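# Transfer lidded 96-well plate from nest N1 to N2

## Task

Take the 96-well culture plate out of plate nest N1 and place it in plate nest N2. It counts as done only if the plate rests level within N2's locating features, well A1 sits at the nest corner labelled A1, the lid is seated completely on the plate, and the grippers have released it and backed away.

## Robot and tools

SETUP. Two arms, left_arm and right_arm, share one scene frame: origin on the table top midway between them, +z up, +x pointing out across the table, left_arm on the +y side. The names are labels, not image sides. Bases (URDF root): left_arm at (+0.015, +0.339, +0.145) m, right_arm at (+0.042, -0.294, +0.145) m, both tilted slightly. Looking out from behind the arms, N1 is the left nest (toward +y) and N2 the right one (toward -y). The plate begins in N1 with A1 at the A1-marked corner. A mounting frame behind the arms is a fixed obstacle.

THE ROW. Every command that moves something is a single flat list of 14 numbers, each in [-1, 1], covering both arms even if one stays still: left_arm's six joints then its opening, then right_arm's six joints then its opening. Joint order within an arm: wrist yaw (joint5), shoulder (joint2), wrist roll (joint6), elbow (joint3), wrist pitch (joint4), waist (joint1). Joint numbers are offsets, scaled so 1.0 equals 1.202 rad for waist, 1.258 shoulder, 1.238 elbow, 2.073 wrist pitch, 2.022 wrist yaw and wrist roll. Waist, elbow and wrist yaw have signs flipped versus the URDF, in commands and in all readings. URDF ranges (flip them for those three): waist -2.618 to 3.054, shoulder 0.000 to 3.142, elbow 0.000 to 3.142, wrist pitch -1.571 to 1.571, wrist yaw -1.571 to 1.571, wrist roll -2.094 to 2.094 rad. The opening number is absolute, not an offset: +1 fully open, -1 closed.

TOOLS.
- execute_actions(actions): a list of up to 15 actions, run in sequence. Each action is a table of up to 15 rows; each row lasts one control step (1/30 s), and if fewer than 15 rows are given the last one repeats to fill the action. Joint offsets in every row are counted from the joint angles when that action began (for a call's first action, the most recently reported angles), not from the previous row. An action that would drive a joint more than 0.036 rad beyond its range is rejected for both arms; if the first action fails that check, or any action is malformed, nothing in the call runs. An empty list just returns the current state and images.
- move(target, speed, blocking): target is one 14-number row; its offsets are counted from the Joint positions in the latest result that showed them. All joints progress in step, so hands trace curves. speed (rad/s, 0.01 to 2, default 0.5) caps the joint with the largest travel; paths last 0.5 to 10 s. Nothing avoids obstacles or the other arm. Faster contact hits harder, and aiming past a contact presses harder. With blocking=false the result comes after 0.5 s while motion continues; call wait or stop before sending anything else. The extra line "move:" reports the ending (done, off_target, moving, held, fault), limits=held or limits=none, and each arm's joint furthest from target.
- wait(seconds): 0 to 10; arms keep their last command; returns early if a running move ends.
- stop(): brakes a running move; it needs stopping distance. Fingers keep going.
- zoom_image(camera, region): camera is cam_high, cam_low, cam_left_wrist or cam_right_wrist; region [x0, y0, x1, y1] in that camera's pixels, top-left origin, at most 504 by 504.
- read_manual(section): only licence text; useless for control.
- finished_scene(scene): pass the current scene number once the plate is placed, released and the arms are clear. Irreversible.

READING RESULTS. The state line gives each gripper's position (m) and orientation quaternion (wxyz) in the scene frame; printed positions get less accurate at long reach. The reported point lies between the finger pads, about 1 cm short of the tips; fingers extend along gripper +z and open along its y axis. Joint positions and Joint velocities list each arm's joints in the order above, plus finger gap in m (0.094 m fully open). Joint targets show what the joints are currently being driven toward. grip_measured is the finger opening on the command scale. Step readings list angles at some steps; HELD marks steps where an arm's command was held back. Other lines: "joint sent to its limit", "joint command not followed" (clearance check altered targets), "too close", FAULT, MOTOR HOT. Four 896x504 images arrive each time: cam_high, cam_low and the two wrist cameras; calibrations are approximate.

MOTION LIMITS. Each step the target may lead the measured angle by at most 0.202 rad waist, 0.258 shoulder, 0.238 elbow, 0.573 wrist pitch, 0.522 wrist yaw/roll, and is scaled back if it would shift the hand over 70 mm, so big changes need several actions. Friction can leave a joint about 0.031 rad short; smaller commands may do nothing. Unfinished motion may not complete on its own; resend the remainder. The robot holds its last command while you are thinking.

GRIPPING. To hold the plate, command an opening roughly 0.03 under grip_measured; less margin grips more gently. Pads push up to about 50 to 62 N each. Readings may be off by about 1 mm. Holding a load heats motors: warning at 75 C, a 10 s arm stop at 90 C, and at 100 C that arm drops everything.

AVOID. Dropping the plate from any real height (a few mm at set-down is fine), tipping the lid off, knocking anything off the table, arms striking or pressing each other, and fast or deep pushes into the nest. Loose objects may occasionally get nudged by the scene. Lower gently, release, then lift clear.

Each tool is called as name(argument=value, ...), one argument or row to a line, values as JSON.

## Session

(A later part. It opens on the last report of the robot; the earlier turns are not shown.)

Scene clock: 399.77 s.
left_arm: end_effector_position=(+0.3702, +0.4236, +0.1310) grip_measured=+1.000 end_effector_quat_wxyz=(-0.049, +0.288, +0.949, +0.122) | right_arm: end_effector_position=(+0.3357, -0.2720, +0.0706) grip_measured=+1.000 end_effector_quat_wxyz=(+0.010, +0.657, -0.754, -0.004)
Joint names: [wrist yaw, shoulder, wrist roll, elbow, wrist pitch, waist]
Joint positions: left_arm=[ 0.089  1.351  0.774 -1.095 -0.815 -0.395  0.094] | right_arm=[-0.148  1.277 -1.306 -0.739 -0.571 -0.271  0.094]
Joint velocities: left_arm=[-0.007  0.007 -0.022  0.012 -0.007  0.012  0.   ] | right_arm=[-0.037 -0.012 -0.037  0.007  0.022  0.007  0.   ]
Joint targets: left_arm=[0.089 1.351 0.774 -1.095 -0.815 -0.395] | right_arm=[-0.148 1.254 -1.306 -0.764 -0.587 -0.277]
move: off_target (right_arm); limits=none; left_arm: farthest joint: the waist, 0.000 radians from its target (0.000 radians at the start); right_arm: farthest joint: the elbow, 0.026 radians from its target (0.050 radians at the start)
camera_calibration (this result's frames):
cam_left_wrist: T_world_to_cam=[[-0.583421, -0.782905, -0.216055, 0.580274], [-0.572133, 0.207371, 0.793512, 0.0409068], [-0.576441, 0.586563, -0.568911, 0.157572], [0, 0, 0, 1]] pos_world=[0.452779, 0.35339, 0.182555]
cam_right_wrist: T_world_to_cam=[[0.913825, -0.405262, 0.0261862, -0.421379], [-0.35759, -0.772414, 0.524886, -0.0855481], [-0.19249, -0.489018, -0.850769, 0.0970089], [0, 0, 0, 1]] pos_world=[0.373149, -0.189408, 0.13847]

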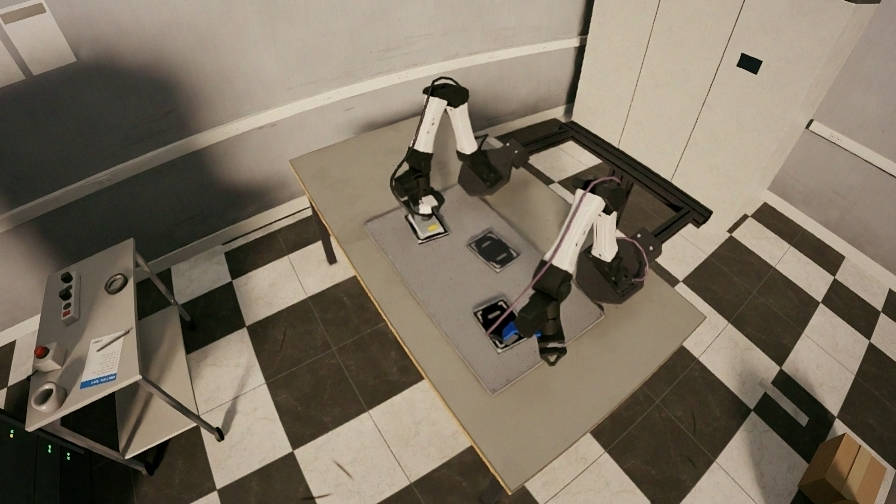

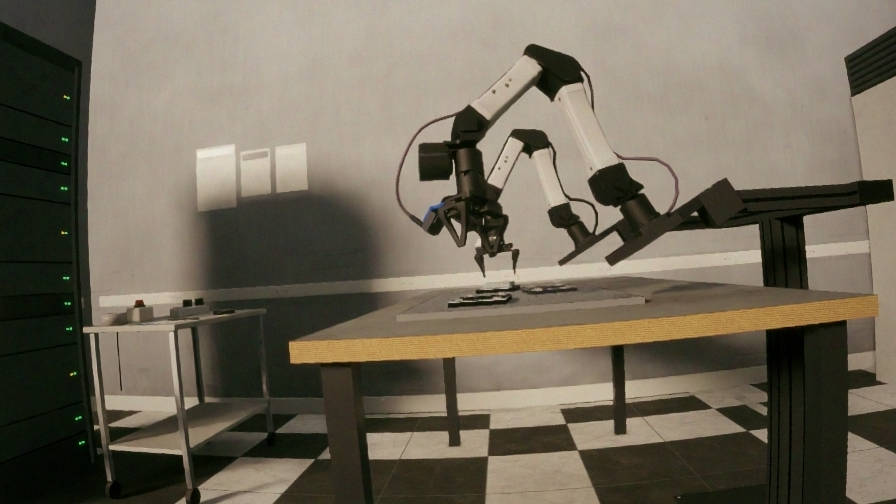

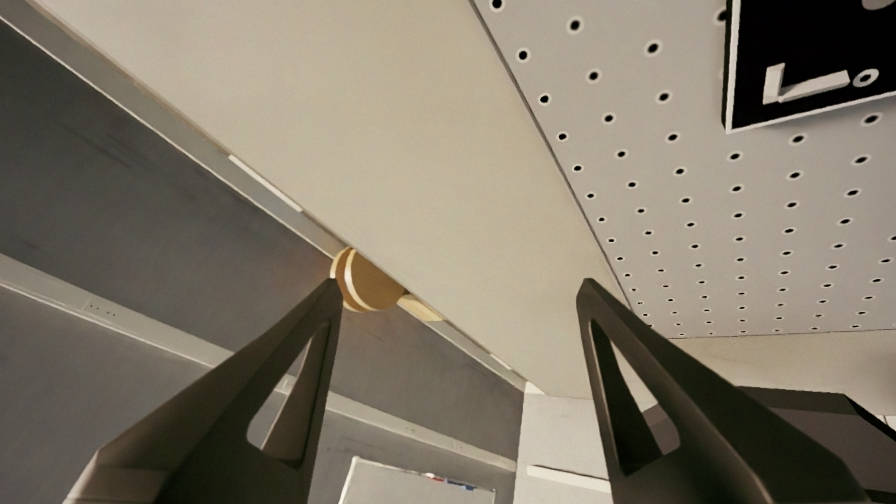

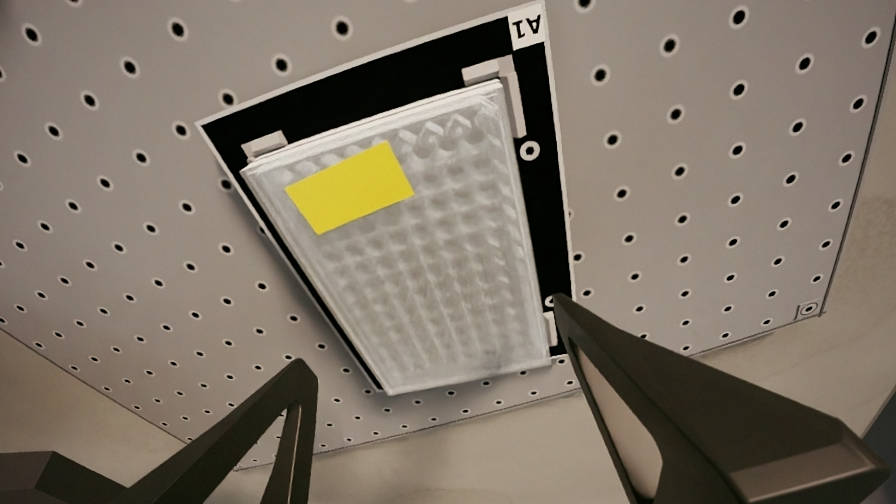

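move(
  target=[0,0,0,0,0,0,1, 0,-0.14,0,-0.06,-0.1,-0.03,1],
  speed=0.3,
)

zoom_image(
  camera="cam_right_wrist",
  region=[150,0,650,450],
)

zoom_image(
  camera="cam_low",
  region=[460,265,540,305],
)

zoom_image(
  camera="cam_high",
  region=[390,200,470,260],
)

Scene clock: 405.33 s.
left_arm: end_effector_position=(+0.3702, +0.4236, +0.1310) grip_measured=+1.000 end_effector_quat_wxyz=(-0.049, +0.288, +0.949, +0.122) | right_arm: end_effector_position=(+0.3315, -0.2715, +0.1159) grip_measured=+1.000 end_effector_quat_wxyz=(-0.001, +0.665, -0.747, -0.004)
Joint names: [wrist yaw, shoulder, wrist roll, elbow, wrist pitch, waist]
Joint positions: left_arm=[ 0.089  1.351  0.774 -1.095 -0.815 -0.395  0.094] | right_arm=[-0.148  1.121 -1.306 -0.789 -0.762 -0.299  0.094]
Joint velocities: left_arm=[ 0.037  0.002  0.007 -0.017 -0.007  0.007  0.   ] | right_arm=[-0.007 -0.002  0.007  0.007 -0.007  0.022  0.   ]
Joint targets: left_arm=[0.089 1.351 0.774 -1.095 -0.815 -0.395] | right_arm=[-0.148 1.101 -1.306 -0.813 -0.778 -0.307]
move: off_target (right_arm); limits=none; left_arm: farthest joint: the waist, 0.000 radians from its target (0.000 radians at the start); right_arm: farthest joint: the elbow, 0.024 radians from its target (0.074 radians at the start)
camera_calibration (this result's frames):
cam_left_wrist: T_world_to_cam=[[-0.583421, -0.782905, -0.216055, 0.580274], [-0.572133, 0.207371, 0.793512, 0.0409068], [-0.576441, 0.586563, -0.568911, 0.157572], [0, 0, 0, 1]] pos_world=[0.452779, 0.35339, 0.182555]
cam_right_wrist: T_world_to_cam=[[0.922089, -0.385371, 0.0352462, -0.416899], [-0.348775, -0.788143, 0.507135, -0.115575], [-0.167656, -0.479917, -0.861145, 0.130464], [0, 0, 0, 1]] pos_world=[0.365981, -0.189138, 0.185655]

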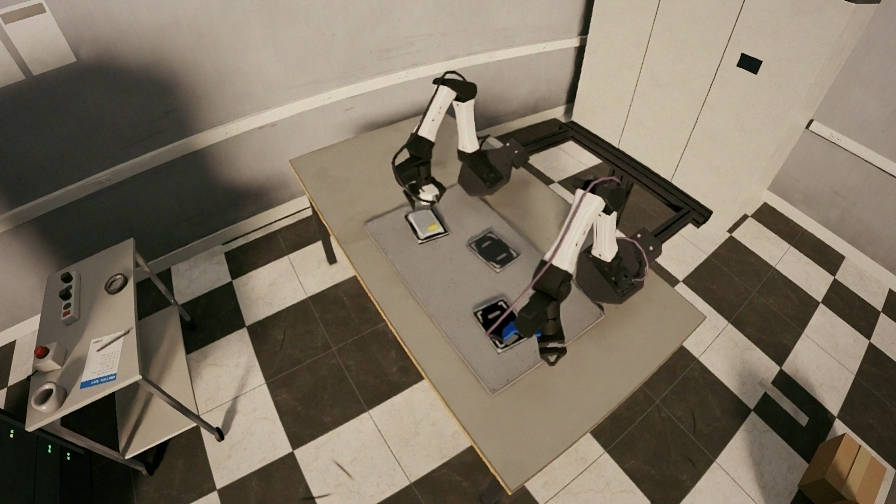

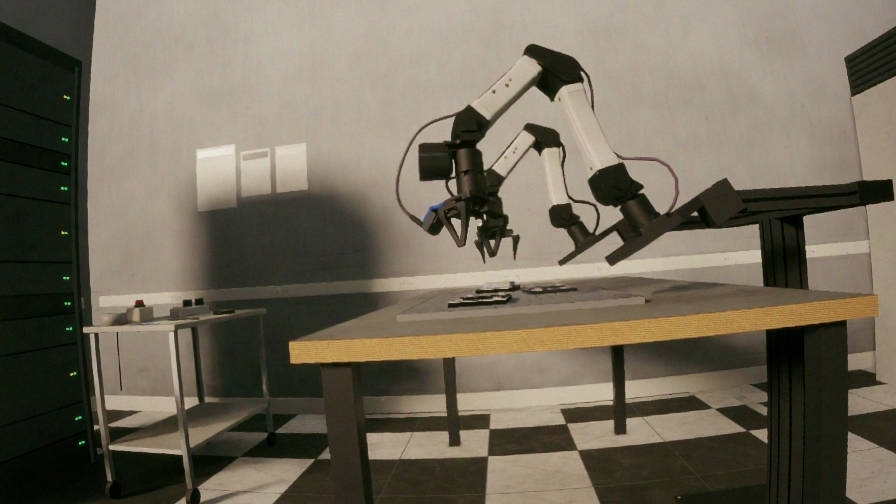

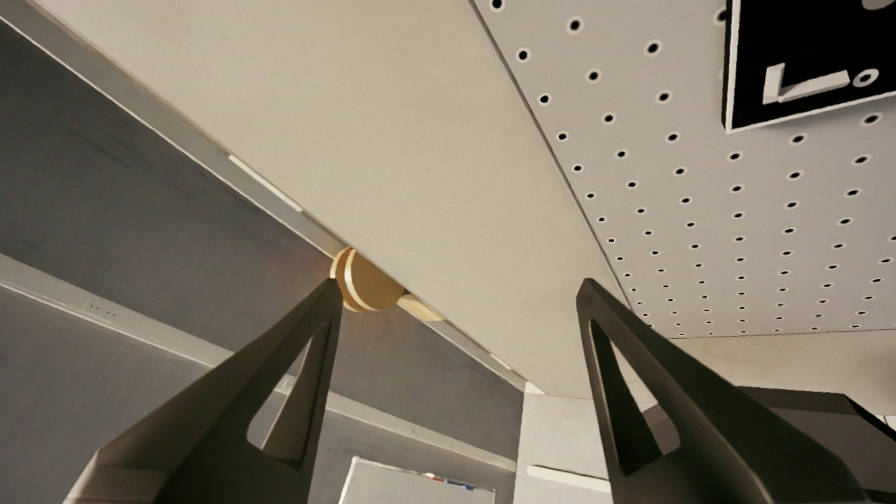

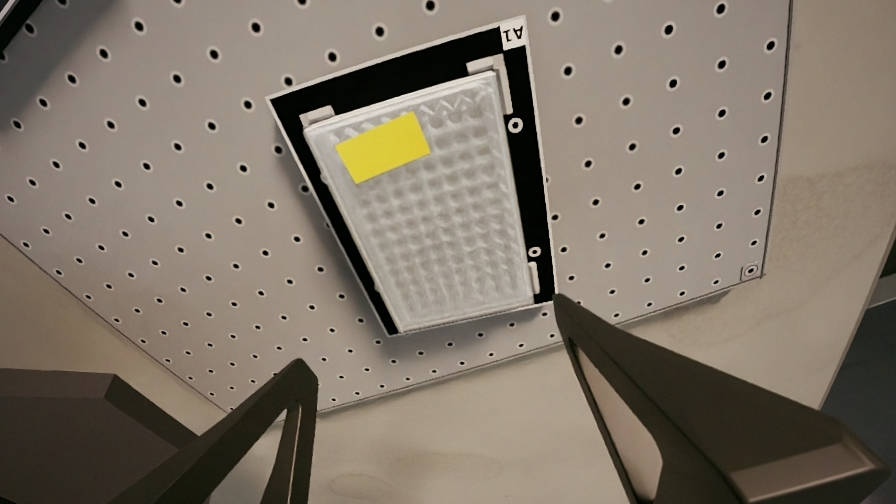

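Region (150, 0, 650, 450) of cam_right_wrist's 896x504 image, scaled by 1.008, with more detail than that image has; it fills the top 454 rows of this view, and the rest is white.

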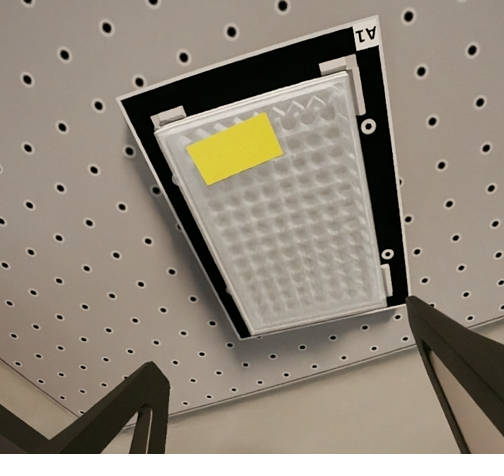

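Region (460, 265, 540, 305) of cam_low's 896x504 image, scaled by 6.300, with more detail than that image has.

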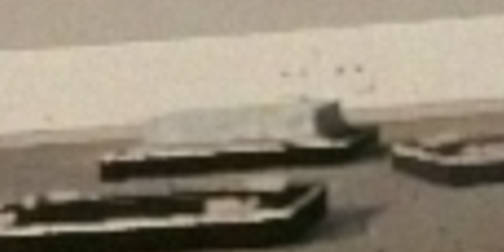

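Region (390, 200, 470, 260) of cam_high's 896x504 image, scaled by 6.300, with more detail than that image has; it fills the top 378 rows of this view, and the rest is white.

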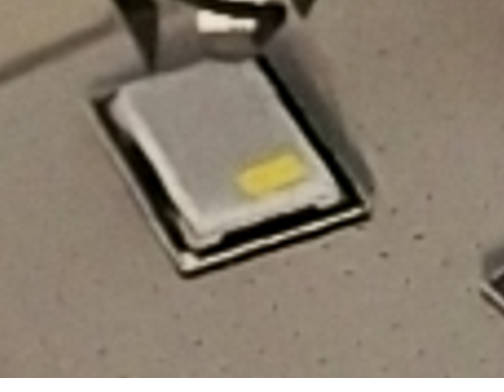

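move(
  target=[0,0,0,0,0,0,1, 0,-0.04,0,-0.02,-0.03,0.2,1],
  speed=0.4,
)

zoom_image(
  camera="cam_right_wrist",
  region=[200,0,700,350],
)

Scene clock: 408.87 s.
left_arm: end_effector_position=(+0.3702, +0.4236, +0.1310) grip_measured=+1.000 end_effector_quat_wxyz=(-0.049, +0.288, +0.949, +0.122) | right_arm: end_effector_position=(+0.3213, -0.3338, +0.1186) grip_measured=+1.000 end_effector_quat_wxyz=(-0.048, -0.585, +0.809, -0.026)
Joint names: [wrist yaw, shoulder, wrist roll, elbow, wrist pitch, waist]
Joint positions: left_arm=[ 0.089  1.351  0.774 -1.095 -0.815 -0.395  0.094] | right_arm=[-0.147  1.093 -1.306 -0.789 -0.808 -0.066  0.094]
Joint velocities: left_arm=[ 0.022 -0.002  0.037  0.007  0.007 -0.007  0.   ] | right_arm=[-0.007 -0.012 -0.022 -0.002  0.037  0.012  0.   ]
Joint targets: left_arm=[0.089 1.351 0.774 -1.095 -0.815 -0.395] | right_arm=[-0.148 1.070 -1.306 -0.814 -0.824 -0.058]
move: off_target (right_arm); limits=none; left_arm: farthest joint: the waist, 0.000 radians from its target (0.000 radians at the start); right_arm: farthest joint: the elbow, 0.024 radians from its target (0.024 radians at the start)
camera_calibration (this result's frames):
cam_left_wrist: T_world_to_cam=[[-0.583421, -0.782905, -0.216055, 0.580274], [-0.572133, 0.207371, 0.793512, 0.0409068], [-0.576441, 0.586563, -0.568911, 0.157572], [0, 0, 0, 1]] pos_world=[0.452779, 0.35339, 0.182555]
cam_right_wrist: T_world_to_cam=[[0.827794, -0.557959, 0.0586472, -0.461637], [-0.475432, -0.642149, 0.601339, -0.0914147], [-0.297862, -0.525667, -0.796839, 0.120155], [0, 0, 0, 1]] pos_world=[0.374468, -0.253115, 0.177789]

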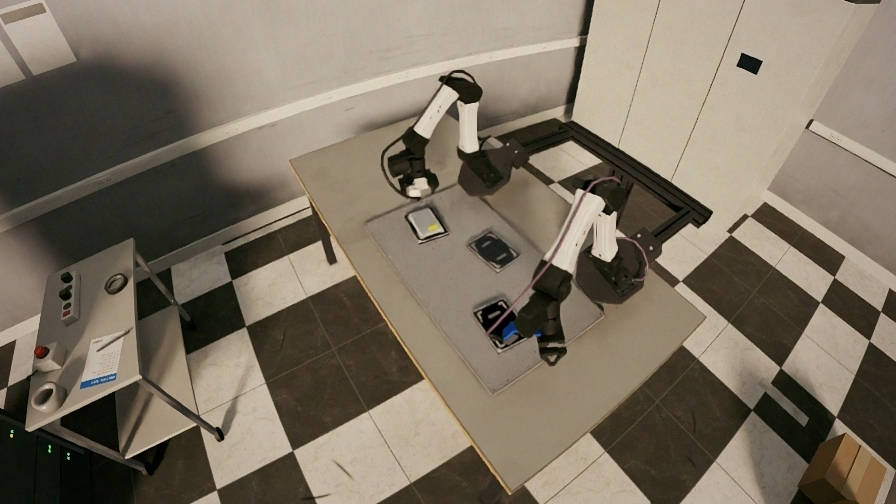

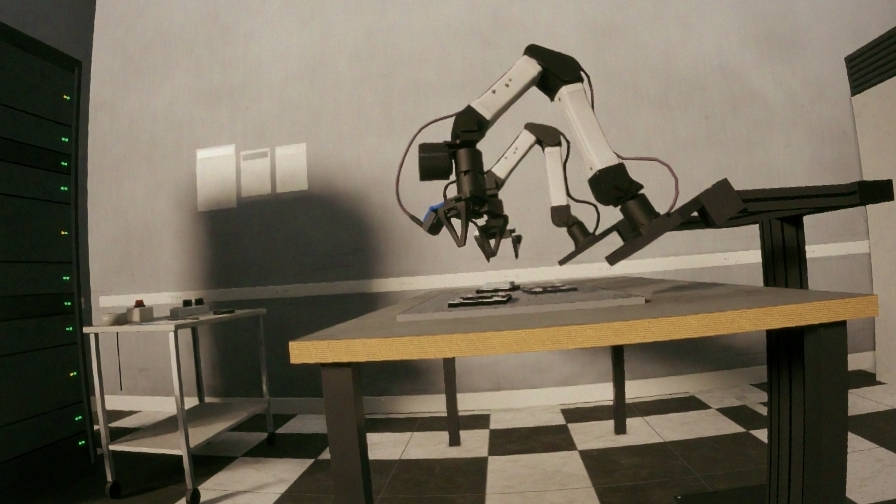

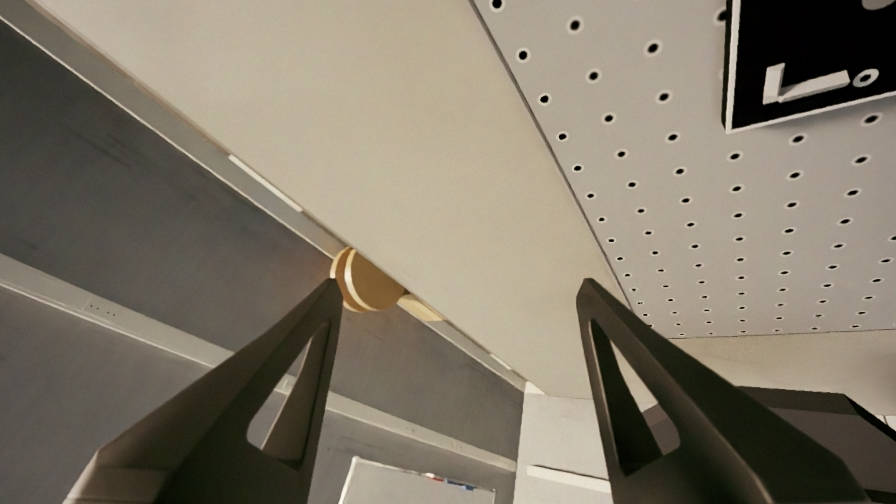

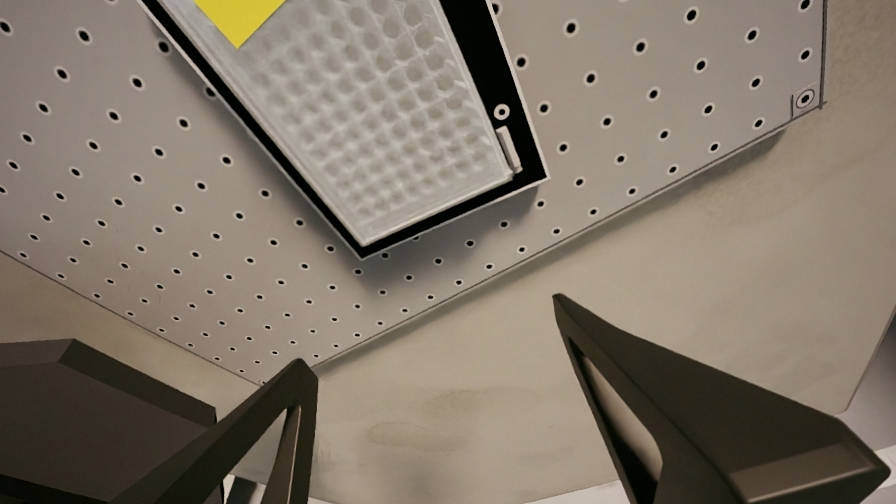

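Region (200, 0, 700, 350) of cam_right_wrist's 896x504 image, scaled by 1.008, with more detail than that image has; it fills the top 353 rows of this view, and the rest is white.

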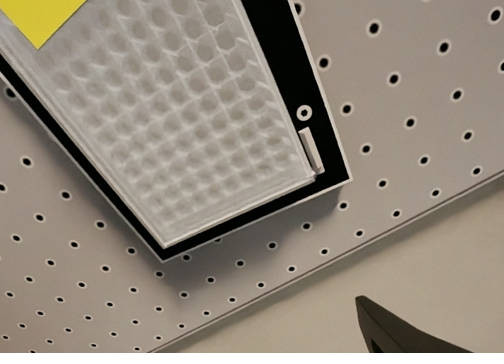

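move(
  target=[0,0,0,0,0,0,1, 0,0,0.4,0,0,0.12,1],
  speed=0.8,
)

Scene clock: 413.87 s.
left_arm: end_effector_position=(+0.3702, +0.4236, +0.1310) grip_measured=+1.000 end_effector_quat_wxyz=(-0.049, +0.288, +0.949, +0.122) | right_arm: end_effector_position=(+0.3141, -0.3683, +0.1199) grip_measured=+1.000 end_effector_quat_wxyz=(-0.049, -0.166, +0.982, -0.071)
Joint names: [wrist yaw, shoulder, wrist roll, elbow, wrist pitch, waist]
Joint positions: left_arm=[ 0.089  1.351  0.774 -1.095 -0.815 -0.395  0.094] | right_arm=[-0.147  1.093 -0.508 -0.789 -0.809  0.071  0.094]
Joint velocities: left_arm=[ 0.022  0.007  0.022 -0.002 -0.037 -0.002  0.   ] | right_arm=[ 0.007 -0.022 -0.007  0.012 -0.022  0.012  0.   ]
Joint targets: left_arm=[0.089 1.351 0.774 -1.095 -0.815 -0.395] | right_arm=[-0.147 1.093 -0.497 -0.789 -0.808 0.078]
move: done; limits=none; left_arm: farthest joint: the waist, 0.000 radians from its target (0.000 radians at the start); right_arm: farthest joint: the wrist roll, 0.011 radians from its target (0.809 radians at the start)
camera_calibration (this result's frames):
cam_left_wrist: T_world_to_cam=[[-0.583421, -0.782905, -0.216055, 0.580274], [-0.572133, 0.207371, 0.793512, 0.0409068], [-0.576441, 0.586563, -0.568911, 0.157572], [0, 0, 0, 1]] pos_world=[0.452779, 0.35339, 0.182555]
cam_right_wrist: T_world_to_cam=[[0.0624609, -0.979033, 0.193891, -0.405971], [-0.819509, 0.0605728, 0.569856, 0.252901], [-0.569652, -0.194489, -0.798543, 0.308351], [0, 0, 0, 1]] pos_world=[0.408265, -0.352806, 0.180829]

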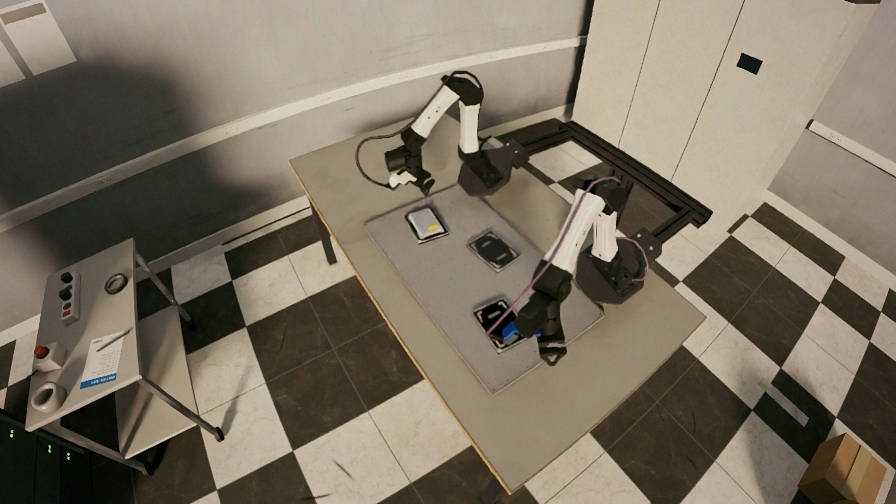

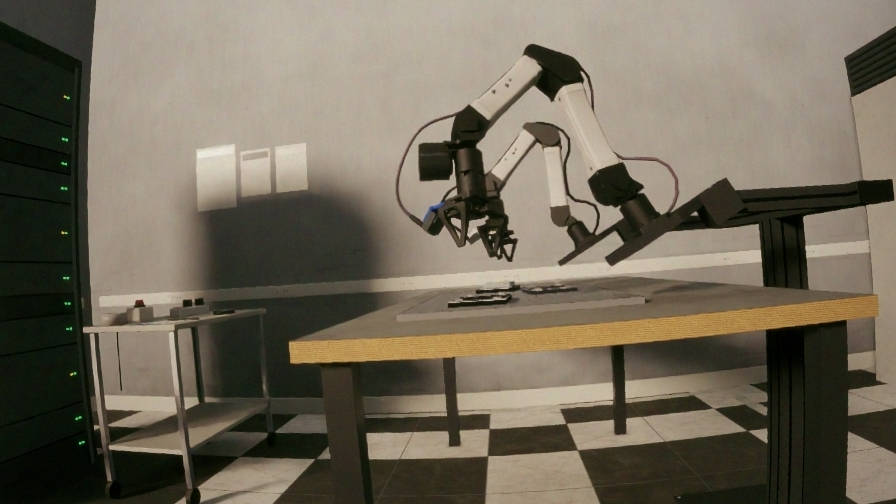

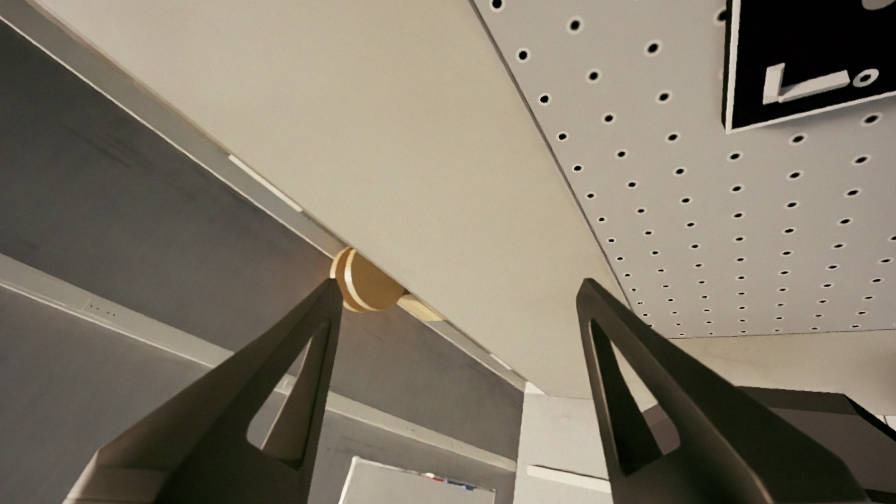

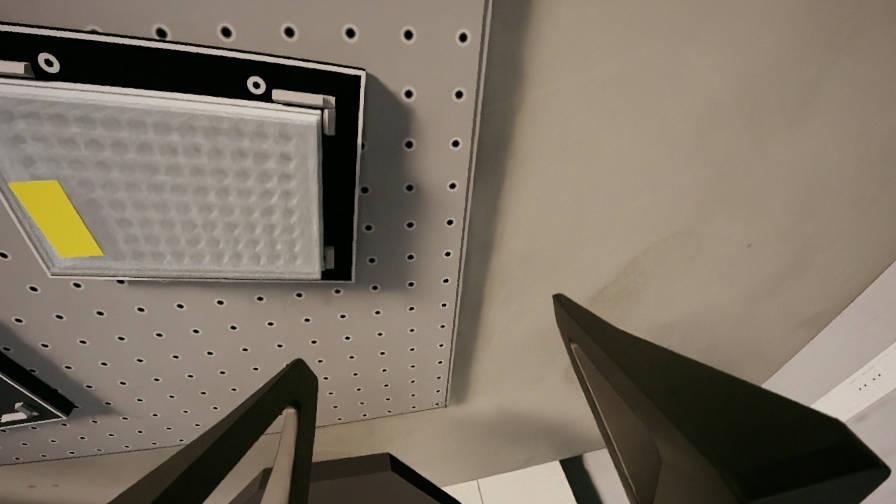

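Seated inside all locators.

finished_scene(
  scene=1,
)

The scene is finished: the task was done.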